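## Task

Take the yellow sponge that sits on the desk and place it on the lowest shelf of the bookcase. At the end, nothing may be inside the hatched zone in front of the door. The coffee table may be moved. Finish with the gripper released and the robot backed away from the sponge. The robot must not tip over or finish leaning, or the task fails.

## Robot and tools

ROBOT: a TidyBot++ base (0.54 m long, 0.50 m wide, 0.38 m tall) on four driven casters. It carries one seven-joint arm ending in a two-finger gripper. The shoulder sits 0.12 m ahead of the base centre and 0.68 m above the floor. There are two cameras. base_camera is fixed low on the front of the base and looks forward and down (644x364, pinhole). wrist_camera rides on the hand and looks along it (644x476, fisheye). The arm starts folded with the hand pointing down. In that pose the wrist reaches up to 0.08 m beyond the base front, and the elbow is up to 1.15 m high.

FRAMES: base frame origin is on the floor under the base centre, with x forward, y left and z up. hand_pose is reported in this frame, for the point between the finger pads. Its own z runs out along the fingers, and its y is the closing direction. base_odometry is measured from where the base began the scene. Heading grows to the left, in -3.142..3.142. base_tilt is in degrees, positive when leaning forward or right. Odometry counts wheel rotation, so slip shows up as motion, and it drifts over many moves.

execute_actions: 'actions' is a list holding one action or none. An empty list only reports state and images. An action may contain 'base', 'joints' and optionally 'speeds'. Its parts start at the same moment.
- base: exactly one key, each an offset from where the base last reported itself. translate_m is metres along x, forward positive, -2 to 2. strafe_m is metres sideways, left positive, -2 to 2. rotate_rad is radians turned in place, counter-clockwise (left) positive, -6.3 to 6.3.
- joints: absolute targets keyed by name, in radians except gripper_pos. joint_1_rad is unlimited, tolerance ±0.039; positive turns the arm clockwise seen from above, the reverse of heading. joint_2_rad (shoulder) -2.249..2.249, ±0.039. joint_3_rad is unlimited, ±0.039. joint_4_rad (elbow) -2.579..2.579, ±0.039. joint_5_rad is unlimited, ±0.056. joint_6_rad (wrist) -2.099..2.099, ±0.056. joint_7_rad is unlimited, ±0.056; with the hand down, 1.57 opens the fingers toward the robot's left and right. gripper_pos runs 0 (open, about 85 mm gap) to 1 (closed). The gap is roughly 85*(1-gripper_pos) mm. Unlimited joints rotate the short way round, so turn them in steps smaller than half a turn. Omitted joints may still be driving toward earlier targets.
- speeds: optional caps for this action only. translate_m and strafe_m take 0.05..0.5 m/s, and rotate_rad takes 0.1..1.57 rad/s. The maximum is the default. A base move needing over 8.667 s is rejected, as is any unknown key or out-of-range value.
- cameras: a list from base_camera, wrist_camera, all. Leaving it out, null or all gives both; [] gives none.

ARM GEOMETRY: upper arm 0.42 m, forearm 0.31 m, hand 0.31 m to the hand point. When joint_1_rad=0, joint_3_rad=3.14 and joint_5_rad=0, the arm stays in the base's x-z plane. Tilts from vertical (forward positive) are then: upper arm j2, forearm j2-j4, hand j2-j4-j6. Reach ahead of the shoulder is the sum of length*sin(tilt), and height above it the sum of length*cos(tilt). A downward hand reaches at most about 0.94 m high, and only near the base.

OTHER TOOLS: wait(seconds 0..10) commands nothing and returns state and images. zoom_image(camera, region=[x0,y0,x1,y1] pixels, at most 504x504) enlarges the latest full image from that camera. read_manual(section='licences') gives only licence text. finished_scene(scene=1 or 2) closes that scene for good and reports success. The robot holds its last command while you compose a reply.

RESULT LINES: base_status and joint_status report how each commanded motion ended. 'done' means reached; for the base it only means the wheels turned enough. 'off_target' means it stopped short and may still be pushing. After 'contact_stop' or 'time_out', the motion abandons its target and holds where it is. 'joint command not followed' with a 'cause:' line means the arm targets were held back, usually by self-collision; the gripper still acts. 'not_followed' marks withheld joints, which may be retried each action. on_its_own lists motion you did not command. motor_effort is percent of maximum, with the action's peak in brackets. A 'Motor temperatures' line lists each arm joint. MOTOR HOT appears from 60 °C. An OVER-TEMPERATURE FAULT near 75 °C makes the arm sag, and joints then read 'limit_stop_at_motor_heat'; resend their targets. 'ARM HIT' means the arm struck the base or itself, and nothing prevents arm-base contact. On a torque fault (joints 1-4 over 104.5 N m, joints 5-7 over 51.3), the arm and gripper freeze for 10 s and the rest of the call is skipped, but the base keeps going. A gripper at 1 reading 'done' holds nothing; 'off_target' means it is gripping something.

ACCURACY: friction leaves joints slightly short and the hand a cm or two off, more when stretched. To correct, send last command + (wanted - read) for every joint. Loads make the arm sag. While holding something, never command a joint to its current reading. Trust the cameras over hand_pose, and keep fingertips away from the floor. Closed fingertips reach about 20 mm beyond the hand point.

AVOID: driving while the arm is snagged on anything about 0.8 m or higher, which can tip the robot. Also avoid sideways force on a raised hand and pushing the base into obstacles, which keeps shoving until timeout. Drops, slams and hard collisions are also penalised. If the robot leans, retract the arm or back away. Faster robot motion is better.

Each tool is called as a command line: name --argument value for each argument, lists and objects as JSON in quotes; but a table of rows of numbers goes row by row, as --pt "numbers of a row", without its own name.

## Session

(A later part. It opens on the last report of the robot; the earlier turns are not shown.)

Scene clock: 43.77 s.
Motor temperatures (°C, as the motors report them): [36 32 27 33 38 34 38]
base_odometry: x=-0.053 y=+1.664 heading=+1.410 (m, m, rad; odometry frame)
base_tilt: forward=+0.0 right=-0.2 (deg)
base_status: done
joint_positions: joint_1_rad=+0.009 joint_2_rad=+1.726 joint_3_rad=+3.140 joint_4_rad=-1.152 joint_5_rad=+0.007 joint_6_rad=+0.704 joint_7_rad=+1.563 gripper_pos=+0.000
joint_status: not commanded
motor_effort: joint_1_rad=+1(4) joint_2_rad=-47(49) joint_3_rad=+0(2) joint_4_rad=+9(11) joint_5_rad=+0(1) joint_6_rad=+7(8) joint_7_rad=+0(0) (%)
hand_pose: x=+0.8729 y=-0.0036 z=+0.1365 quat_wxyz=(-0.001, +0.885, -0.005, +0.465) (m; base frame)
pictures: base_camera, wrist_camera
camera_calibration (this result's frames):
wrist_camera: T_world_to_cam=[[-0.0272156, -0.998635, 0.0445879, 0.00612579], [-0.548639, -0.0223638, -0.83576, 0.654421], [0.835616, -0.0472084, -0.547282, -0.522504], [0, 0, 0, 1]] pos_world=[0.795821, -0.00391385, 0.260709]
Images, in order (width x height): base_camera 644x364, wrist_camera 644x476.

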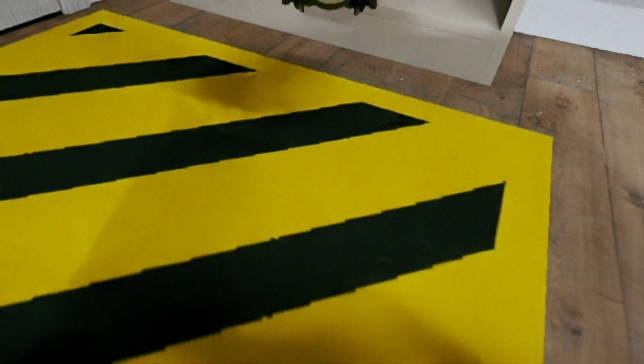

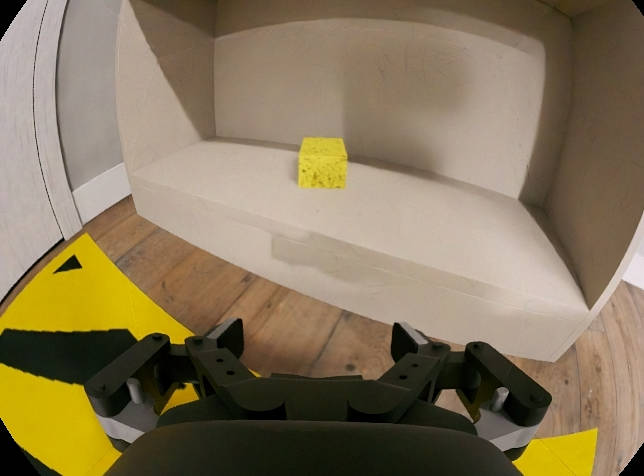

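execute_actions --actions '[{"base": {"translate_m": -0.66}, "joints": {"joint_2_rad": -0.1, "joint_4_rad": -2.5, "joint_6_rad": -0.5}}]'

Scene clock: 46.97 s.
Motor temperatures (°C, as the motors report them): [36 32 27 33 38 34 38]
base_odometry: x=-0.159 y=+1.012 heading=+1.410 (m, m, rad; odometry frame)
base_tilt: forward=+0.0 right=-0.2 (deg)
base_status: done
joint_positions: joint_1_rad=+0.009 joint_2_rad=-0.093 joint_3_rad=+3.140 joint_4_rad=-2.490 joint_5_rad=+0.007 joint_6_rad=-0.470 joint_7_rad=+1.563 gripper_pos=+0.000
joint_status: all done
motor_effort: joint_1_rad=+1(1) joint_2_rad=-10(49) joint_3_rad=+0(1) joint_4_rad=+13(15) joint_5_rad=+0(0) joint_6_rad=+2(8) joint_7_rad=+0(1) (%)
hand_pose: x=+0.3777 y=-0.0017 z=+0.5701 quat_wxyz=(+0.002, +0.991, -0.005, +0.137) (m; base frame)
pictures: base_camera, wrist_camera
camera_calibration (this result's frames):
wrist_camera: T_world_to_cam=[[0.00627281, -0.998487, 0.054628, -0.0432044], [-0.955692, -0.0220637, -0.29354, 0.589747], [0.294301, -0.0503662, -0.954385, 0.565284], [0, 0, 0, 1]] pos_world=[0.397524, -0.00165582, 0.714973]
Images, in order (width x height): base_camera 644x364, wrist_camera 644x476.

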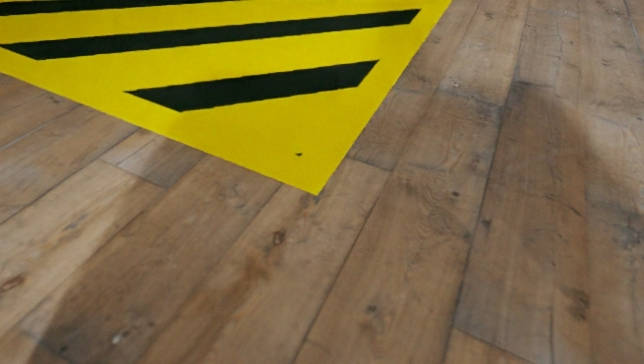

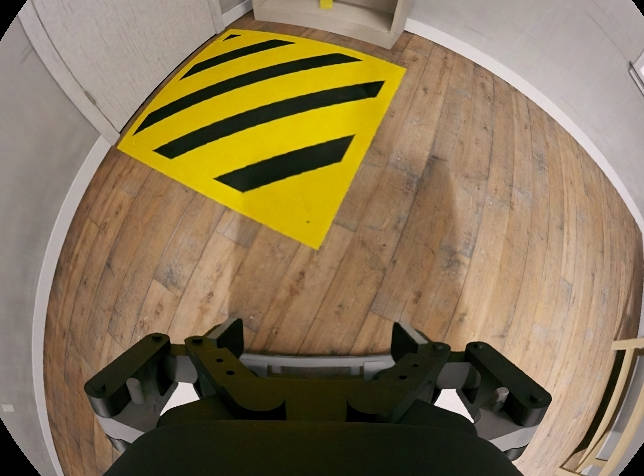

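The sponge is on the bottom shelf, the hatched area is clear, and the robot has backed away.

finished_scene --scene 2

The scene is finished: the task was done.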